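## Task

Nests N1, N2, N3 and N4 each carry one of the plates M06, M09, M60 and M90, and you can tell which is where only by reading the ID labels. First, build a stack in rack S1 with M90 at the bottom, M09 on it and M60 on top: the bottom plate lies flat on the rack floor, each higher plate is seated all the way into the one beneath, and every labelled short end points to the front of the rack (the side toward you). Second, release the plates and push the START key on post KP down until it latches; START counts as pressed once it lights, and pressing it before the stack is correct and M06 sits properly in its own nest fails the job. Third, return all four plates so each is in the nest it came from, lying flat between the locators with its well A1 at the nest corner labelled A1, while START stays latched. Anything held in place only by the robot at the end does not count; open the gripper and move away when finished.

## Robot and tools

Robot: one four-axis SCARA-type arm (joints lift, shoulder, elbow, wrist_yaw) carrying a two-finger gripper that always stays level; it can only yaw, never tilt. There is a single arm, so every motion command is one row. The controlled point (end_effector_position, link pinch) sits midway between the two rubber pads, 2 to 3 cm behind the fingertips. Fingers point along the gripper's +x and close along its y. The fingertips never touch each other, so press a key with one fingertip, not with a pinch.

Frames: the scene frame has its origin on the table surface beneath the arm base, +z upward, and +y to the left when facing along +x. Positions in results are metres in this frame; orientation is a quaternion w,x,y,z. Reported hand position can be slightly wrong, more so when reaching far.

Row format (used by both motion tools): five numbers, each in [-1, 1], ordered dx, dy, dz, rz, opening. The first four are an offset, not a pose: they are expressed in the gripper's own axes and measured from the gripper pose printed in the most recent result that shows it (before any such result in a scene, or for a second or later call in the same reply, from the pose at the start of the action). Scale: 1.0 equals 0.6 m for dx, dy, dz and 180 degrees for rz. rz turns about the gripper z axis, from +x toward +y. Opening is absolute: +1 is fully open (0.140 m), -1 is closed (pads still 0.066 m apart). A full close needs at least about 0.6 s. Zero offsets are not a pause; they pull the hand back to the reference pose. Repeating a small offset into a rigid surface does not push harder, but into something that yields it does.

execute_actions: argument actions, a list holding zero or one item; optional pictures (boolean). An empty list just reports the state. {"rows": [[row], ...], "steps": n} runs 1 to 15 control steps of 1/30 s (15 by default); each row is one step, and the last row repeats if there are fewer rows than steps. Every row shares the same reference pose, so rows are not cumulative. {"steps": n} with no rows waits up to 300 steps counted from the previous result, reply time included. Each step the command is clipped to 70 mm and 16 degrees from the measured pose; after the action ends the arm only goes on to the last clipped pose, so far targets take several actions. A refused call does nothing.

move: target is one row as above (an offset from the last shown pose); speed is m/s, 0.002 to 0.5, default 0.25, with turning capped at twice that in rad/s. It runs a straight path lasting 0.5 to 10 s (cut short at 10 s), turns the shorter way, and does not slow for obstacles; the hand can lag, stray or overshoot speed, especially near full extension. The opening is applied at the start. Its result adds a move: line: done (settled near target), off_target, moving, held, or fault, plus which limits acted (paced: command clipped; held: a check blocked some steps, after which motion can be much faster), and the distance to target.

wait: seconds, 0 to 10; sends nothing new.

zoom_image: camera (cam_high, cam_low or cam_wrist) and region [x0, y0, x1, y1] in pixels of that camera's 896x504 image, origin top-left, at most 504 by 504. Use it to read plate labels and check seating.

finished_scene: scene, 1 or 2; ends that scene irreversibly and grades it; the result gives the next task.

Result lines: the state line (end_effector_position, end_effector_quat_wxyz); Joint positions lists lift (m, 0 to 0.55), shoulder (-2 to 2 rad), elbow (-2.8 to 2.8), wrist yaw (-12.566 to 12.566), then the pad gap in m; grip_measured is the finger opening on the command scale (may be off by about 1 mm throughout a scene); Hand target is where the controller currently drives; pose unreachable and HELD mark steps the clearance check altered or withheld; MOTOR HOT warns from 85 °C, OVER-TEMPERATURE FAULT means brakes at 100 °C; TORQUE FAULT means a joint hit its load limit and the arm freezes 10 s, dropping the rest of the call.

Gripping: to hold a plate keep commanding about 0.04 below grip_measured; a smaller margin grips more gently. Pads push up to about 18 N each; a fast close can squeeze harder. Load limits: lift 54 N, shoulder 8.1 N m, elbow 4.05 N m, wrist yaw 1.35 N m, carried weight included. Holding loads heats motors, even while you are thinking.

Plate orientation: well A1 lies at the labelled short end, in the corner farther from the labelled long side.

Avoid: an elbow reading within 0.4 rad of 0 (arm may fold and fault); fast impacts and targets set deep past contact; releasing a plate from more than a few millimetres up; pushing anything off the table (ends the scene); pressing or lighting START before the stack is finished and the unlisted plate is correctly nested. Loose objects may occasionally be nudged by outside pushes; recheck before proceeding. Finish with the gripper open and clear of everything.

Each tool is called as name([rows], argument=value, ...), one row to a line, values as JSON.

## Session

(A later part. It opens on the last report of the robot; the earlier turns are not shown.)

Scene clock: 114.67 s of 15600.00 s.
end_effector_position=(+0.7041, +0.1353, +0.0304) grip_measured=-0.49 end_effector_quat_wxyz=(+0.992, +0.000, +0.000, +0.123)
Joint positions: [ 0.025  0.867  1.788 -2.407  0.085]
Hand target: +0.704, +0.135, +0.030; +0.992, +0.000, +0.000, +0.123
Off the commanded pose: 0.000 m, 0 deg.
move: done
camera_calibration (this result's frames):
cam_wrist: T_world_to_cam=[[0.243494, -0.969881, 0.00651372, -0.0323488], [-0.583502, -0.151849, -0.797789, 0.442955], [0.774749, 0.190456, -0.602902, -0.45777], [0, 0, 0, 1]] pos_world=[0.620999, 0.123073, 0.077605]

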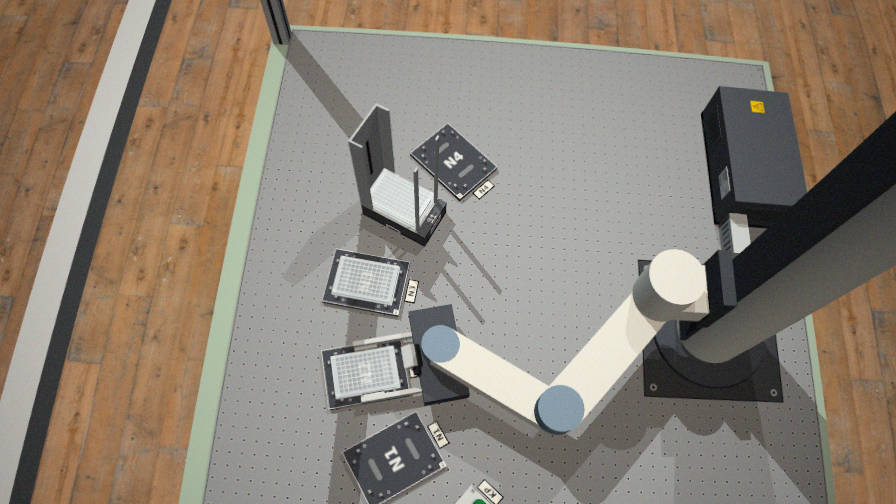

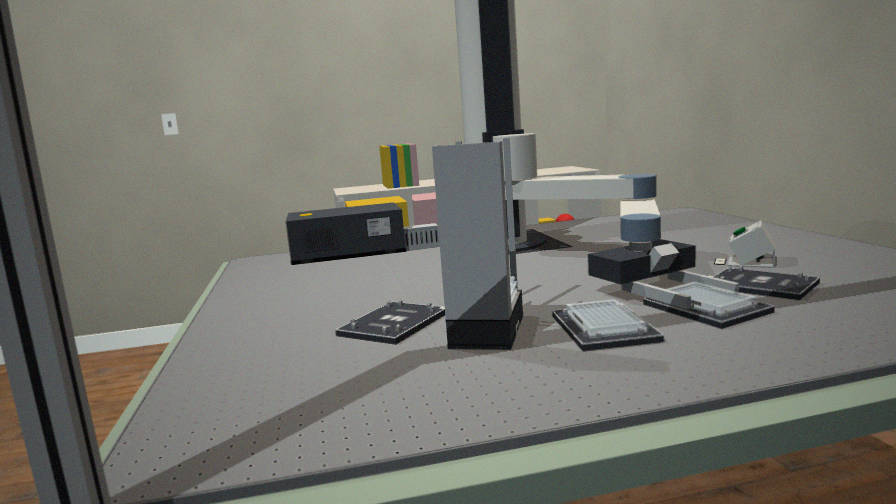

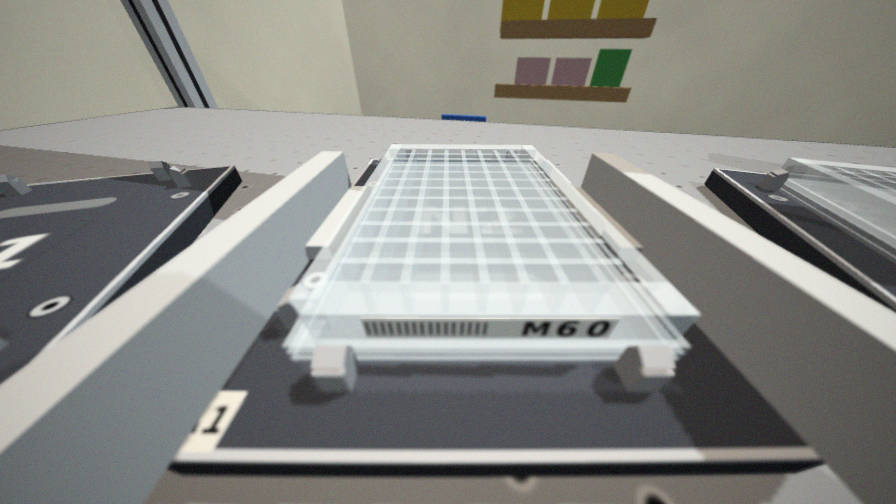

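move(target=[0,-0.0005,0.03,0,-0.55], speed=0.05)

move(target=[0,0,0.475,0,-0.55], speed=0.4)

move(target=[-0.2067,-0.563,0,-0.2209,-0.55], speed=0.4)

move(target=[0,0,-0.0255,0,-0.55], speed=0.03)

Scene clock: 119.47 s of 15600.00 s.
end_effector_position=(+0.7041, +0.1350, +0.0485) grip_measured=-0.49 end_effector_quat_wxyz=(+0.992, +0.000, +0.000, +0.123)
Joint positions: [ 0.043  0.866  1.788 -2.407  0.085]
Hand target: +0.704, +0.135, +0.048; +0.992, +0.000, +0.000, +0.123
Off the commanded pose: 0.000 m, 0 deg.
After step 90, 1.10 s passed at rest.
move: done
camera_calibration (this result's frames):
cam_wrist: T_world_to_cam=[[0.243453, -0.969891, 0.00651372, -0.0326704], [-0.583509, -0.151825, -0.797789, 0.457356], [0.774757, 0.190423, -0.602902, -0.446891], [0, 0, 0, 1]] pos_world=[0.621057, 0.12285, 0.0956543]

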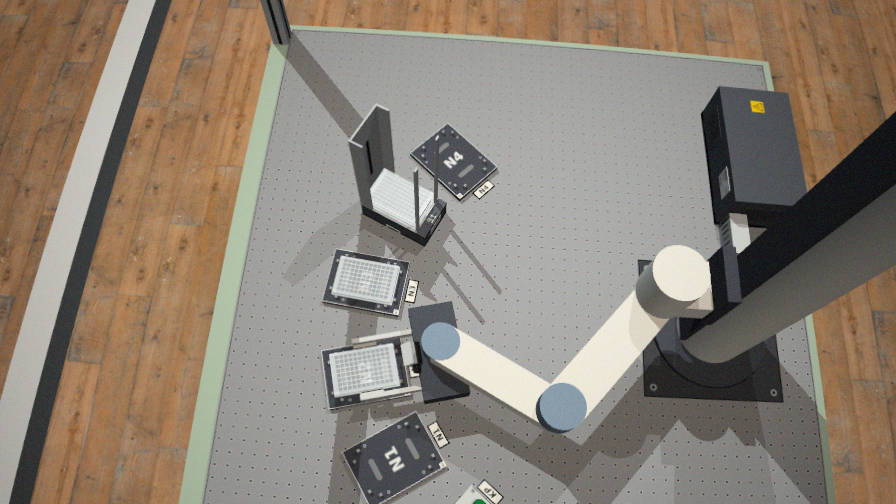

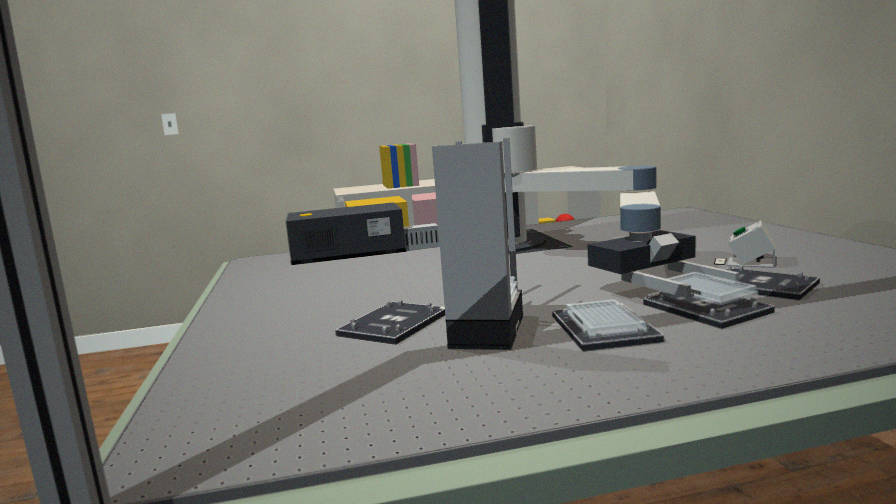

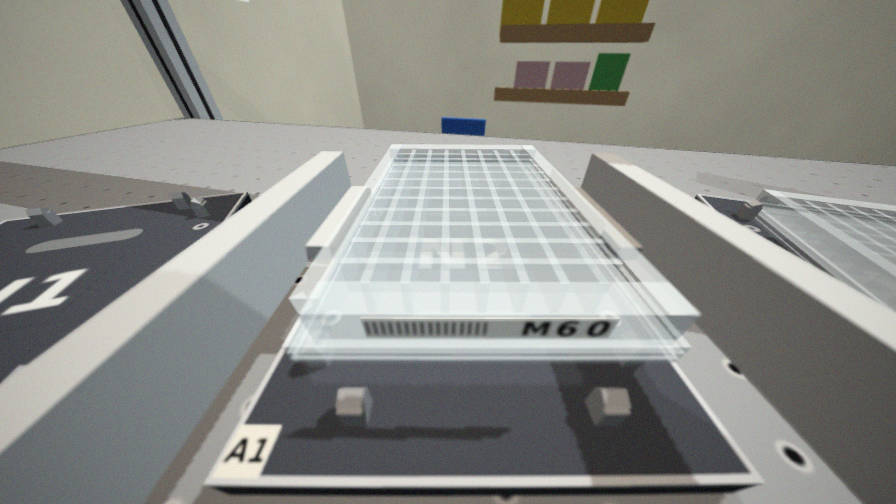

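Scene clock: 120.73 s of 15600.00 s.
end_effector_position=(+0.7041, +0.1351, +0.3335) grip_measured=-0.49 end_effector_quat_wxyz=(+0.992, +0.000, +0.000, +0.123)
Joint positions: [ 0.329  0.866  1.788 -2.407  0.085]
Hand target: +0.704, +0.135, +0.333; +0.992, +0.000, +0.000, +0.123
Off the commanded pose: 0.000 m, 0 deg.
move: done; limits=paced
camera_calibration (this result's frames):
cam_wrist: T_world_to_cam=[[0.243456, -0.96989, 0.00651372, -0.0345241], [-0.583508, -0.151827, -0.797789, 0.684768], [0.774756, 0.190426, -0.602902, -0.275039], [0, 0, 0, 1]] pos_world=[0.621061, 0.122856, 0.380704]

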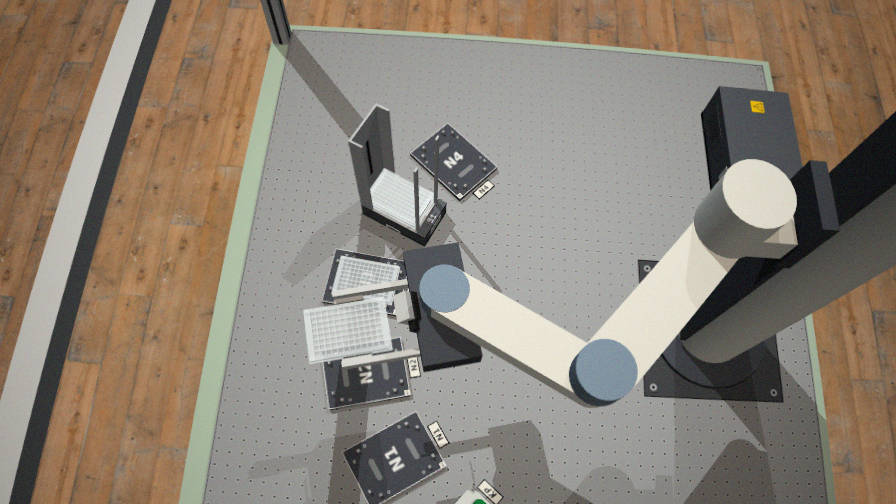

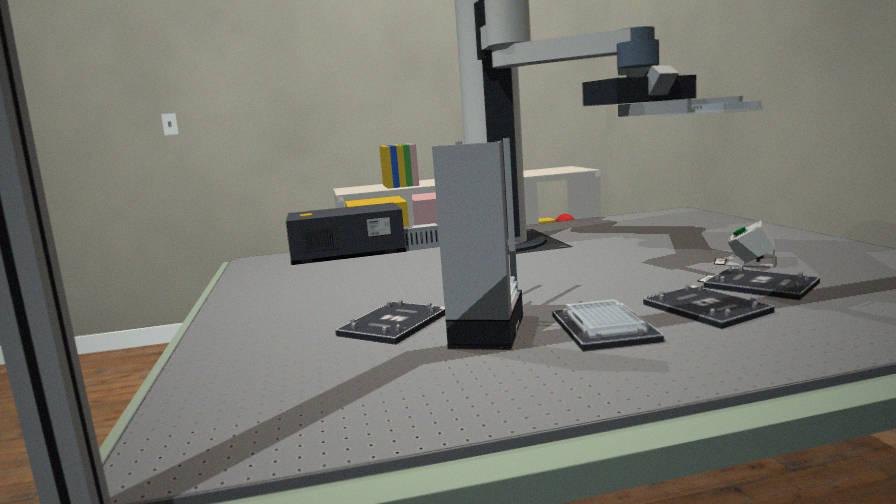

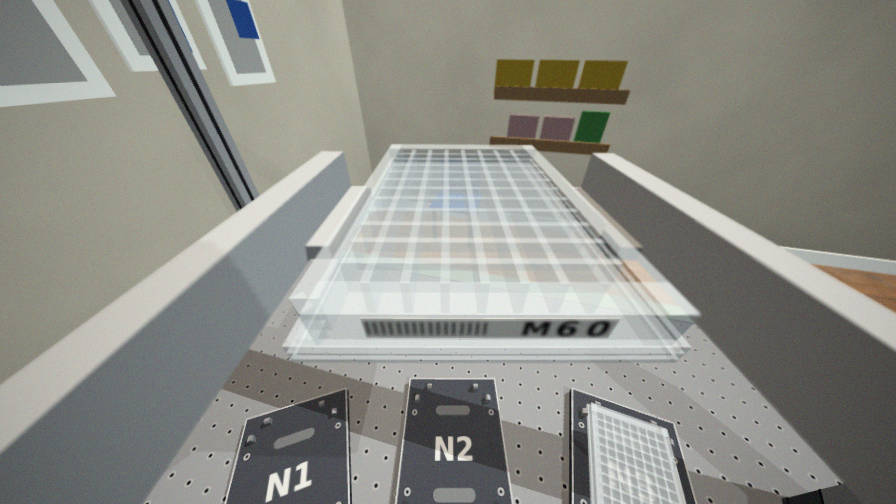

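Scene clock: 122.13 s of 15600.00 s.
end_effector_position=(+0.6665, -0.2229, +0.3335) grip_measured=-0.49 end_effector_quat_wxyz=(+0.975, +0.000, +0.000, -0.222)
Joint positions: [ 0.328  0.214  1.749 -2.41   0.085]
Hand target: +0.667, -0.223, +0.334; +0.975, +0.000, +0.000, -0.222
Off the commanded pose: 0.000 m, 0 deg.
move: done
camera_calibration (this result's frames):
cam_wrist: T_world_to_cam=[[-0.433257, -0.901247, 0.00651372, 0.0937577], [-0.545638, 0.256539, -0.797789, 0.674248], [0.717333, -0.349202, -0.602902, -0.259736], [0, 0, 0, 1]] pos_world=[0.594834, -0.179172, 0.380701]

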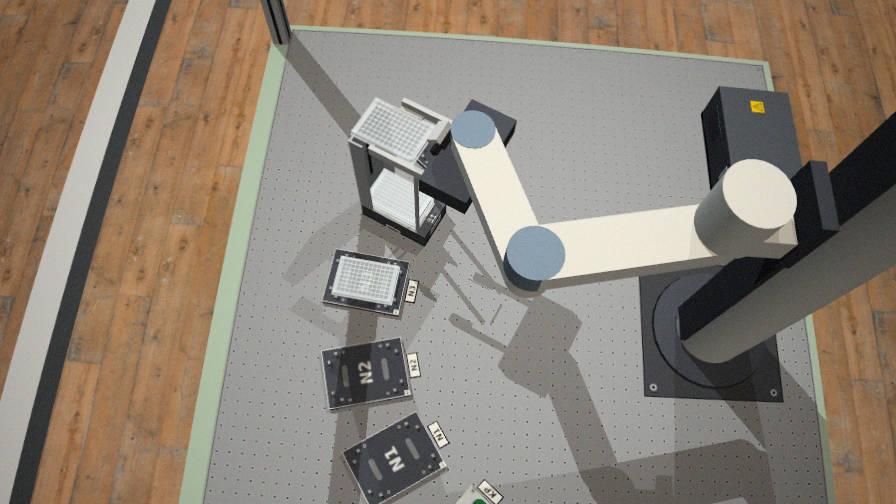

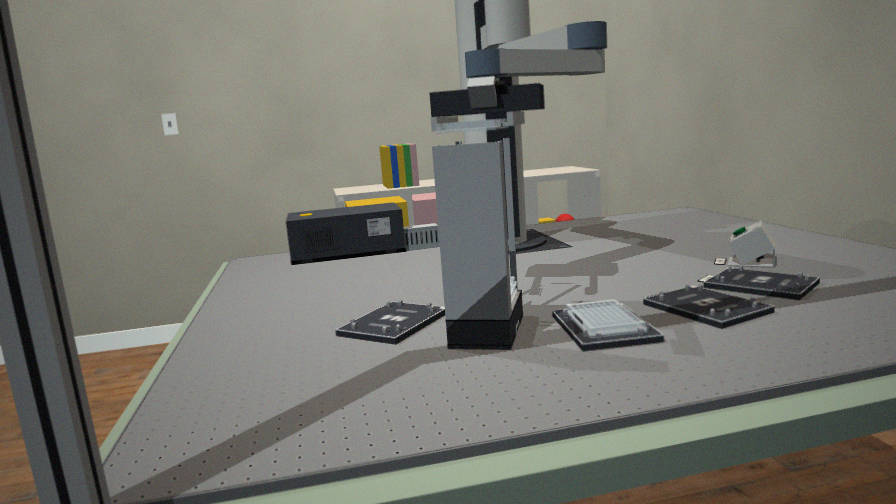

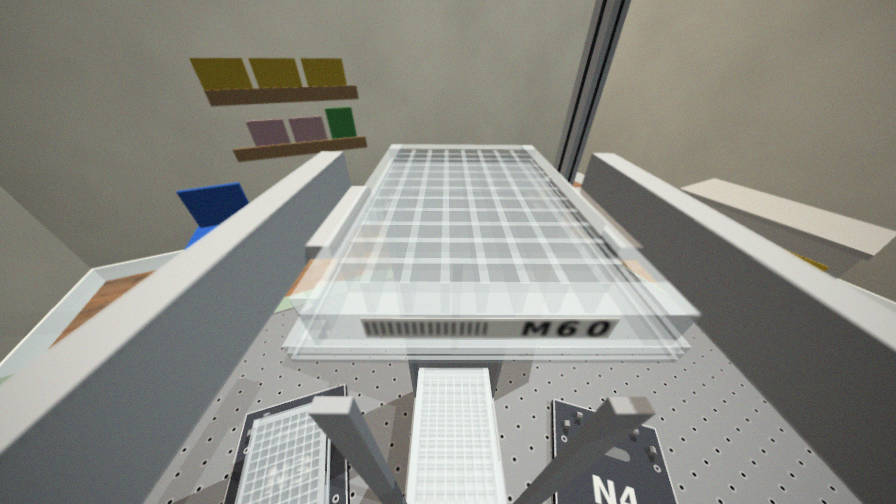

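Scene clock: 122.87 s of 15600.00 s.
end_effector_position=(+0.6665, -0.2230, +0.3181) grip_measured=-0.49 end_effector_quat_wxyz=(+0.975, +0.000, +0.000, -0.222)
Joint positions: [ 0.313  0.214  1.749 -2.41   0.085]
Hand target: +0.667, -0.223, +0.318; +0.975, +0.000, +0.000, -0.222
Off the commanded pose: 0.000 m, 0 deg.
move: done
camera_calibration (this result's frames):
cam_wrist: T_world_to_cam=[[-0.43328, -0.901236, 0.00651372, 0.0938643], [-0.545632, 0.256553, -0.797789, 0.661981], [0.717325, -0.34922, -0.602902, -0.269002], [0, 0, 0, 1]] pos_world=[0.594829, -0.17918, 0.365327]

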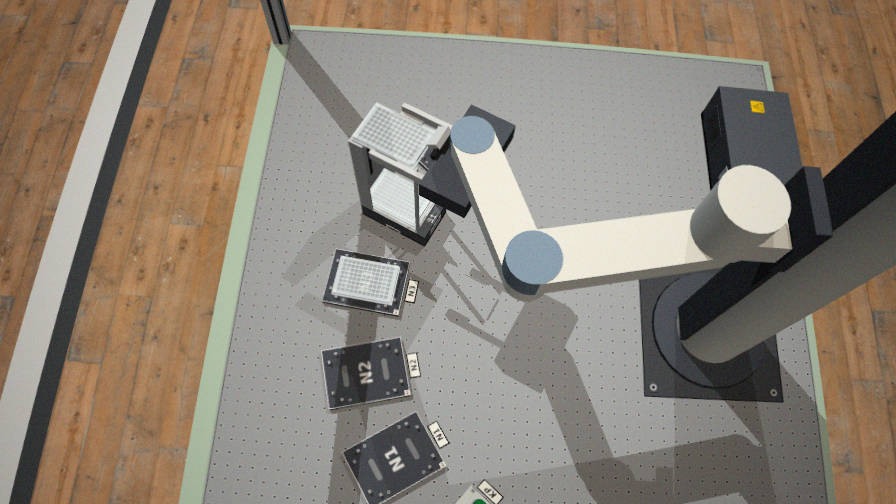

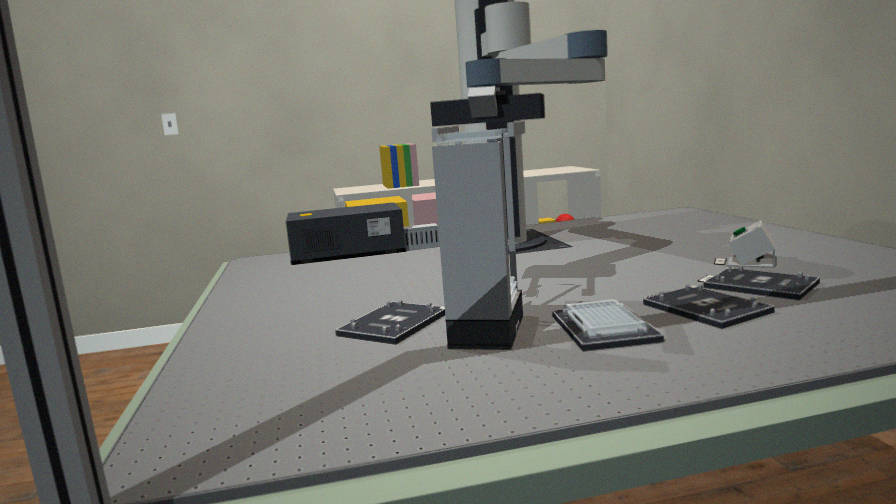

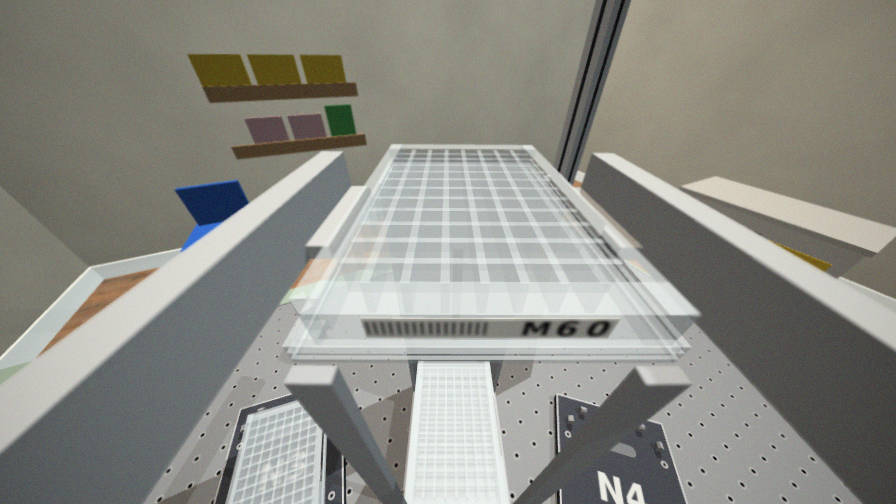

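execute_actions(actions=[])

Scene clock: 134.50 s of 15600.00 s.
end_effector_position=(+0.6665, -0.2230, +0.3181) grip_measured=-0.49 end_effector_quat_wxyz=(+0.975, +0.000, +0.000, -0.222)
Joint positions: [ 0.313  0.214  1.749 -2.41   0.085]
Hand target: +0.667, -0.223, +0.318; +0.975, +0.000, +0.000, -0.222
Off the commanded pose: 0.000 m, 0 deg.
Steps of this call (steps 1 to 90: nothing new was sent; then 8.63 s passed at rest). Readings (end_effector_position):
1: (+0.6665, -0.2230, +0.3181)
2: (+0.6665, -0.2230, +0.3181)
4: (+0.6665, -0.2230, +0.3181)
8: (+0.6665, -0.2230, +0.3181)
90: the state above
camera_calibration (this result's frames):
cam_wrist: T_world_to_cam=[[-0.43328, -0.901236, 0.00651372, 0.0938643], [-0.545632, 0.256553, -0.797789, 0.661981], [0.717325, -0.34922, -0.602902, -0.269002], [0, 0, 0, 1]] pos_world=[0.594829, -0.17918, 0.365328]

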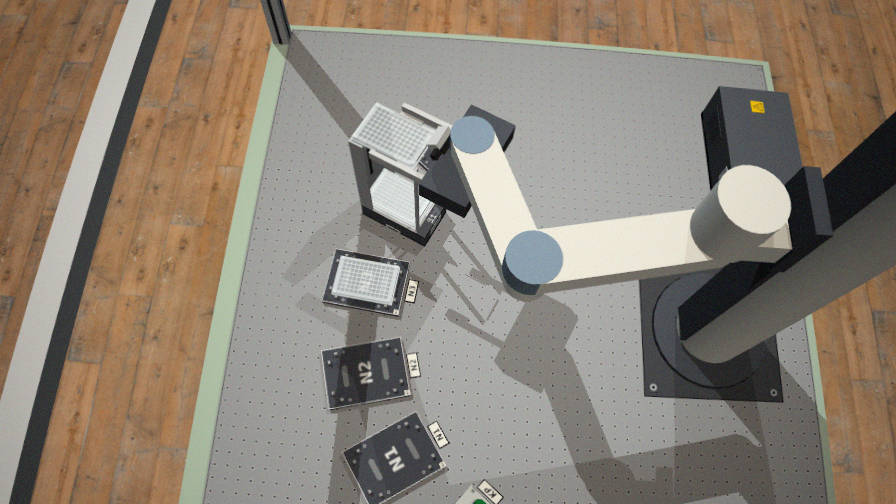

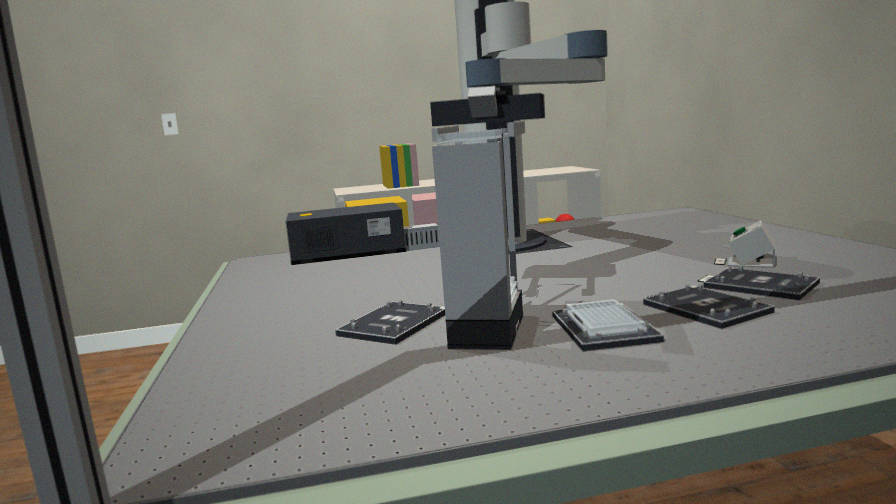

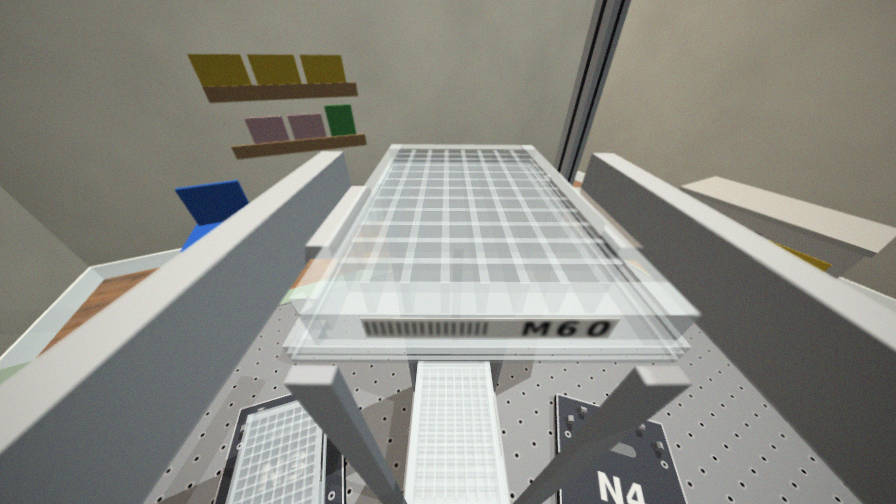

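move(target=[-0.0005,0,-0.015,0,-0.55], speed=0.015)

move(target=[0,0,-0.345,0,-0.55], speed=0.12)

Scene clock: 138.27 s of 15600.00 s.
end_effector_position=(+0.6662, -0.2229, +0.3091) grip_measured=-0.49 end_effector_quat_wxyz=(+0.975, +0.000, +0.000, -0.222)
Joint positions: [ 0.304  0.214  1.747 -2.409  0.085]
Hand target: +0.666, -0.223, +0.309; +0.975, +0.000, +0.000, -0.222
Off the commanded pose: 0.000 m, 0 deg.
move: done
camera_calibration (this result's frames):
cam_wrist: T_world_to_cam=[[-0.433534, -0.901114, 0.00651372, 0.0940292], [-0.545559, 0.256706, -0.797789, 0.654595], [0.717226, -0.349422, -0.602902, -0.274202], [0, 0, 0, 1]] pos_world=[0.59455, -0.17912, 0.3563]

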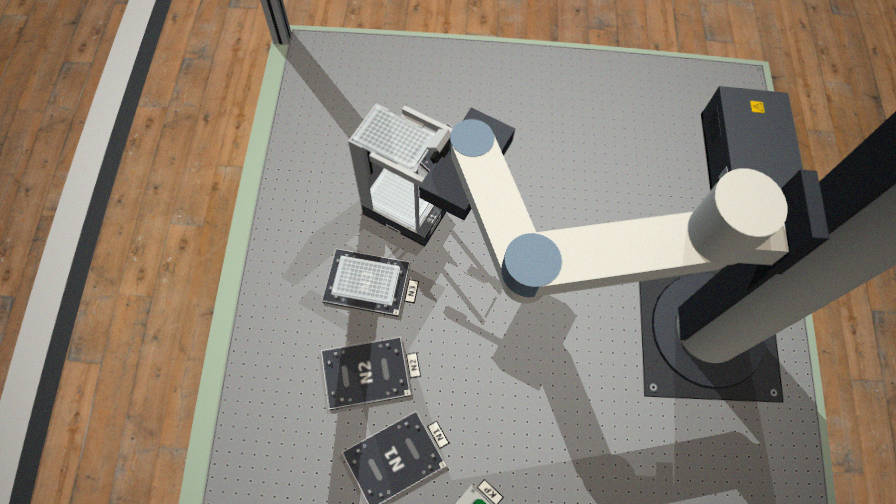

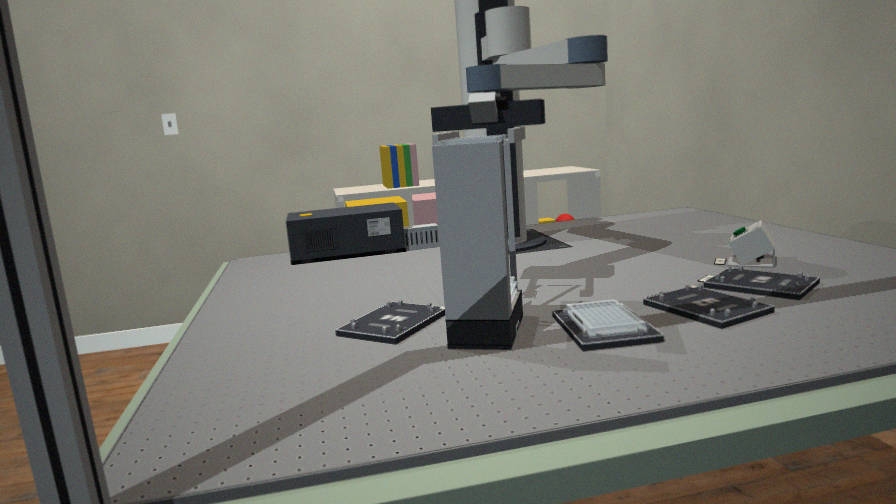

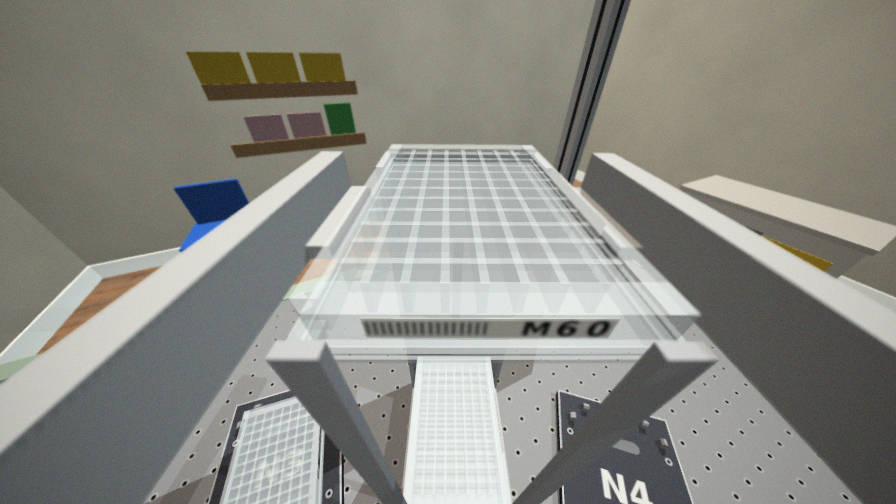

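Scene clock: 140.33 s of 15600.00 s.
end_effector_position=(+0.6662, -0.2229, +0.1020) grip_measured=-0.49 end_effector_quat_wxyz=(+0.975, +0.000, +0.000, -0.222)
Joint positions: [ 0.097  0.214  1.747 -2.409  0.085]
Hand target: +0.666, -0.223, +0.102; +0.975, +0.000, +0.000, -0.222
Off the commanded pose: 0.000 m, 0 deg.
move: done
camera_calibration (this result's frames):
cam_wrist: T_world_to_cam=[[-0.433578, -0.901092, 0.00651372, 0.0953954], [-0.545547, 0.256733, -0.797789, 0.489388], [0.717209, -0.349457, -0.602902, -0.399038], [0, 0, 0, 1]] pos_world=[0.594539, -0.179129, 0.149226]

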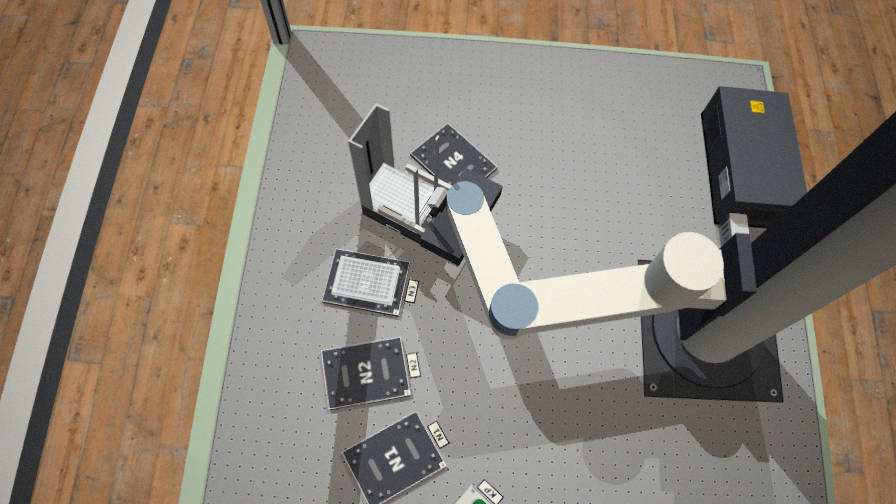

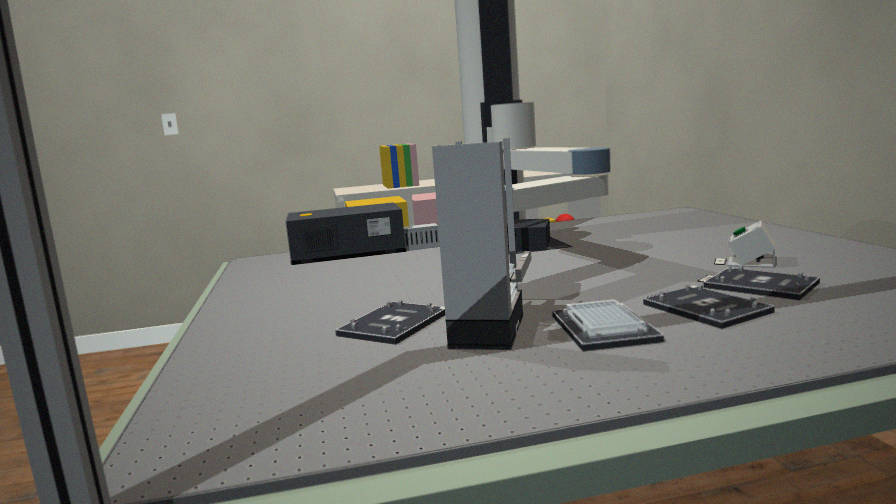

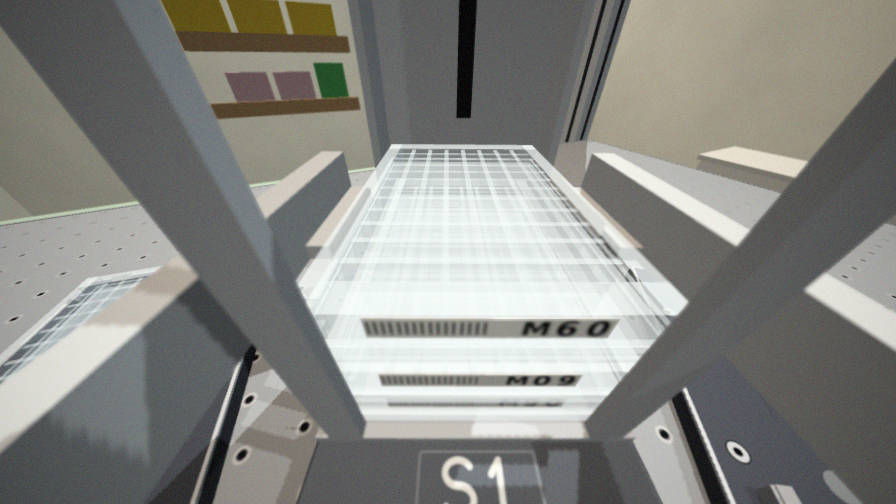

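move(target=[0,0,-0.0153,0,-0.55], speed=0.01)

move(target=[0,0,0,0,0.1])

move(target=[-0.22,0,0,0,0.1], speed=0.2)

Scene clock: 144.40 s of 15600.00 s.
end_effector_position=(+0.6662, -0.2229, +0.0932) grip_measured=-0.49 end_effector_quat_wxyz=(+0.975, +0.000, +0.000, -0.222)
Joint positions: [ 0.088  0.214  1.747 -2.409  0.085]
Hand target: +0.666, -0.223, +0.093; +0.975, +0.000, +0.000, -0.222
Off the commanded pose: 0.000 m, 0 deg.
move: done
camera_calibration (this result's frames):
cam_wrist: T_world_to_cam=[[-0.43355, -0.901106, 0.00651372, 0.09543], [-0.545555, 0.256716, -0.797789, 0.482362], [0.71722, -0.349435, -0.602902, -0.404344], [0, 0, 0, 1]] pos_world=[0.594532, -0.17913, 0.140421]

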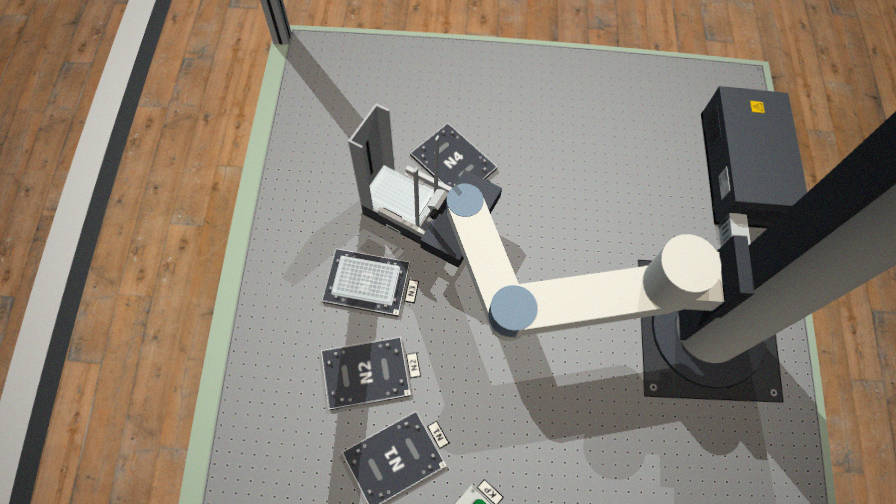

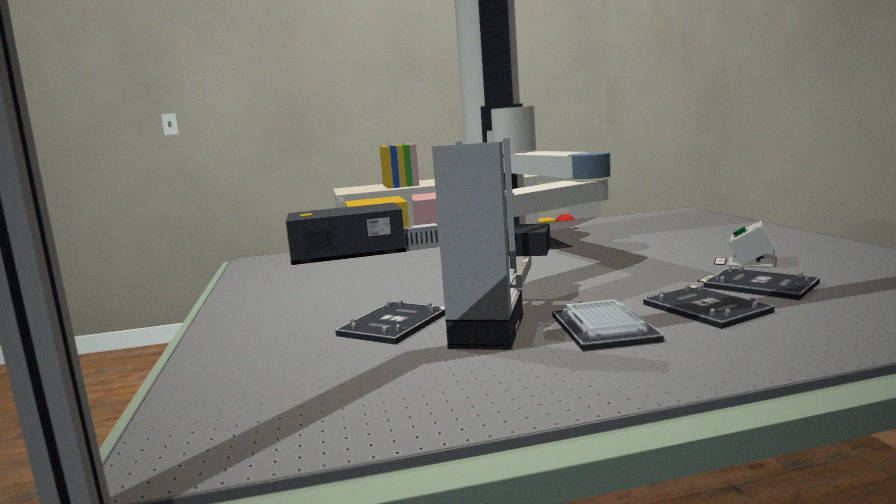

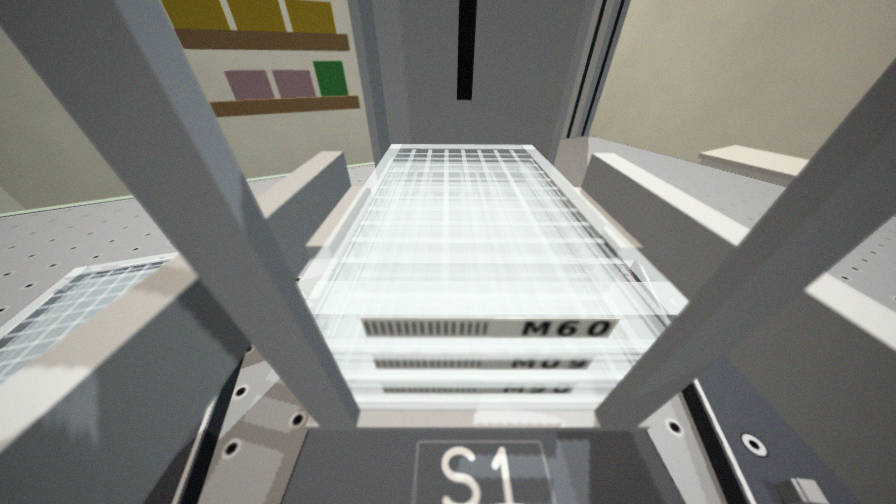

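Scene clock: 144.90 s of 15600.00 s.
end_effector_position=(+0.6662, -0.2229, +0.0933) grip_measured=+0.10 end_effector_quat_wxyz=(+0.975, +0.000, +0.000, -0.222)
Joint positions: [ 0.088  0.214  1.747 -2.409  0.107]
Hand target: +0.666, -0.223, +0.093; +0.975, +0.000, +0.000, -0.222
Off the commanded pose: 0.000 m, 0 deg.
move: done
camera_calibration (this result's frames):
cam_wrist: T_world_to_cam=[[-0.43353, -0.901115, 0.00651372, 0.0954187], [-0.54556, 0.256704, -0.797789, 0.482412], [0.717228, -0.349419, -0.602902, -0.404309], [0, 0, 0, 1]] pos_world=[0.594534, -0.179127, 0.140483]

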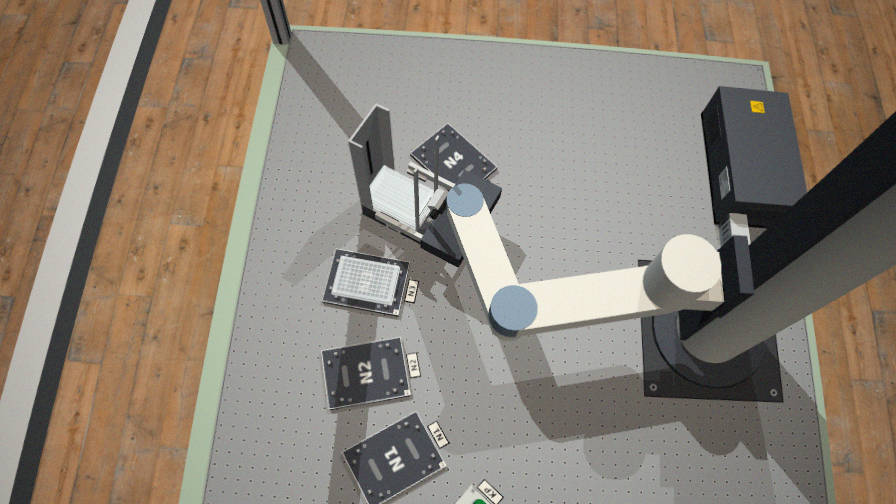

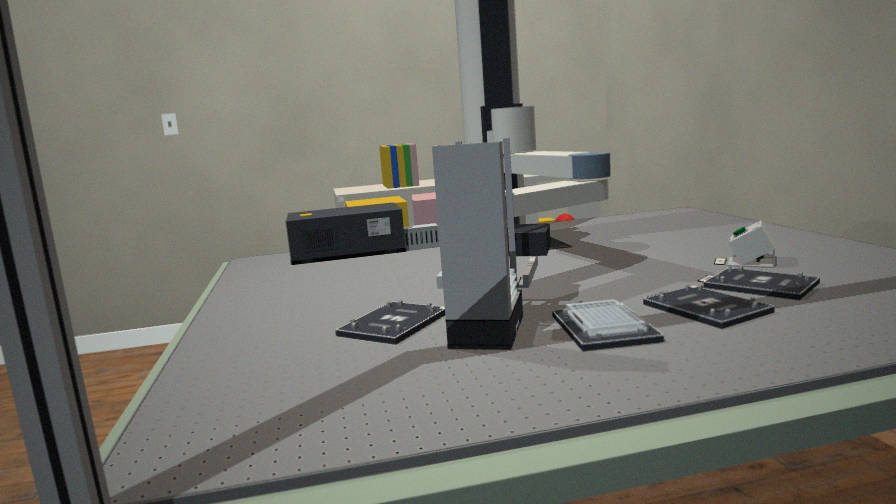

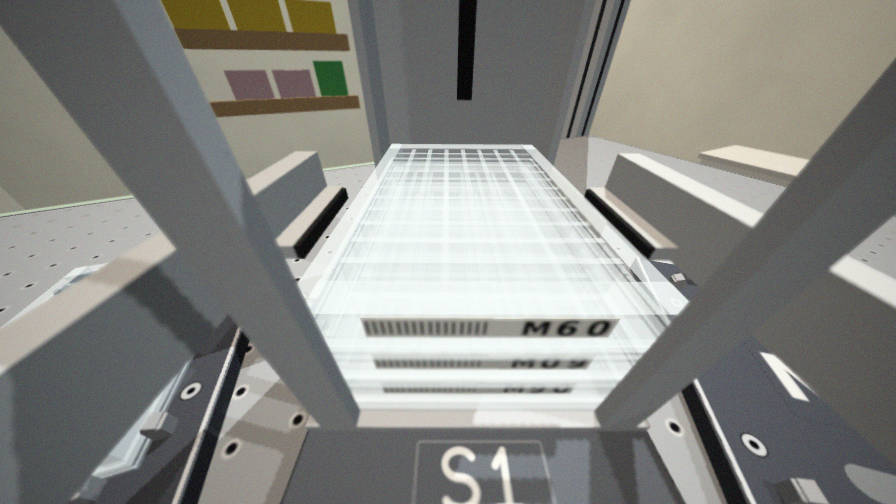

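Scene clock: 145.93 s of 15600.00 s.
end_effector_position=(+0.5471, -0.1658, +0.0933) grip_measured=+0.10 end_effector_quat_wxyz=(+0.975, +0.000, +0.000, -0.222)
Joint positions: [ 0.088  0.502  1.071 -2.02   0.107]
Hand target: +0.547, -0.166, +0.093; +0.975, +0.000, +0.000, -0.222
Off the commanded pose: 0.000 m, 0 deg.
move: done
camera_calibration (this result's frames):
cam_wrist: T_world_to_cam=[[-0.433678, -0.901044, 0.00651372, 0.0953394], [-0.545518, 0.256794, -0.797789, 0.402799], [0.71717, -0.349537, -0.602902, -0.298977], [0, 0, 0, 1]] pos_world=[0.475498, -0.122035, 0.140474]

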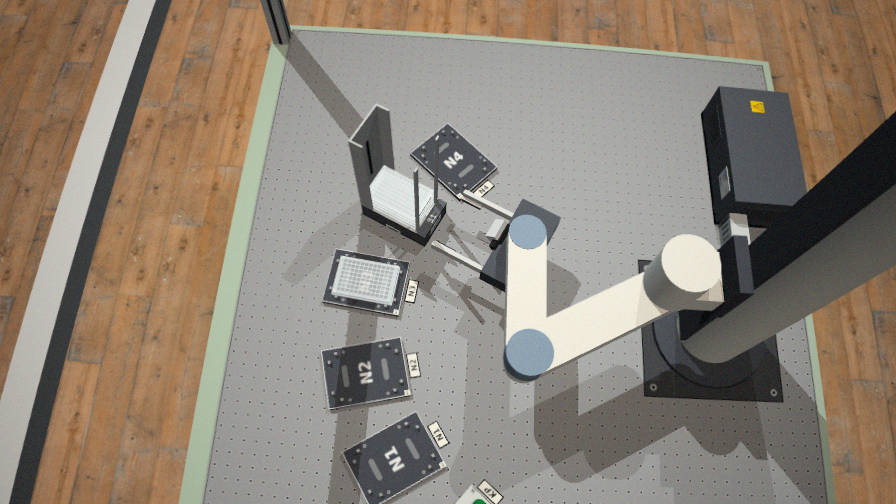

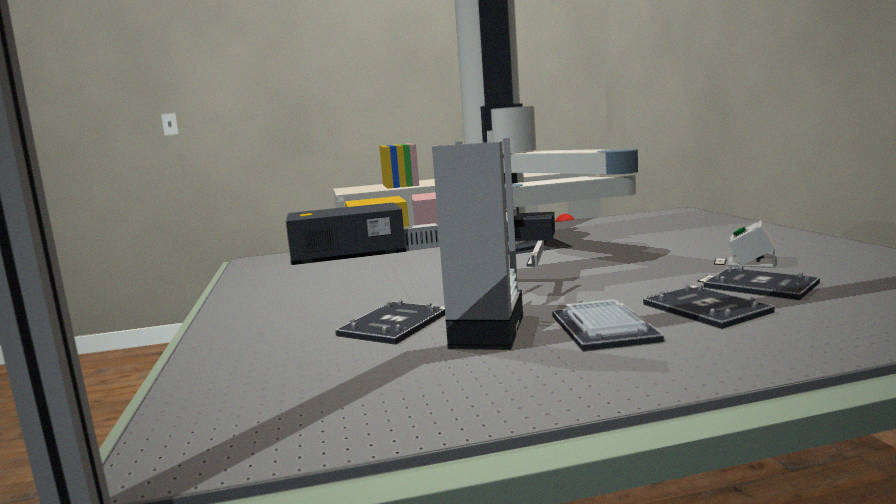

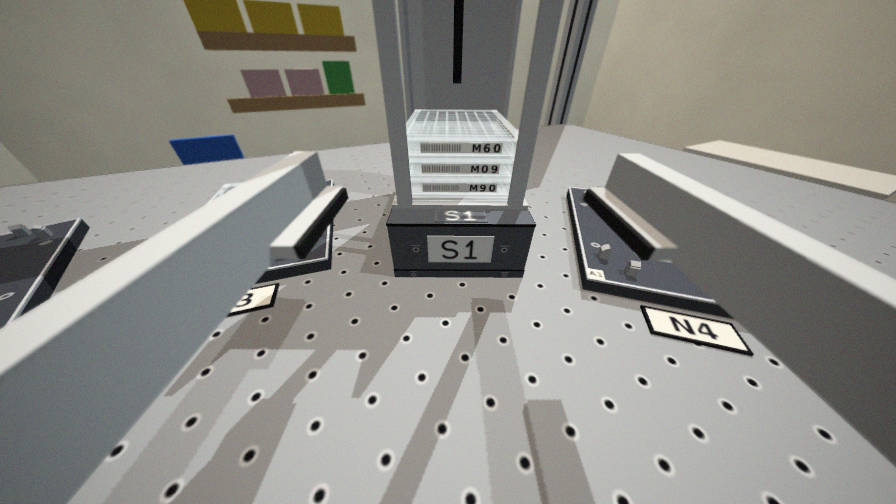

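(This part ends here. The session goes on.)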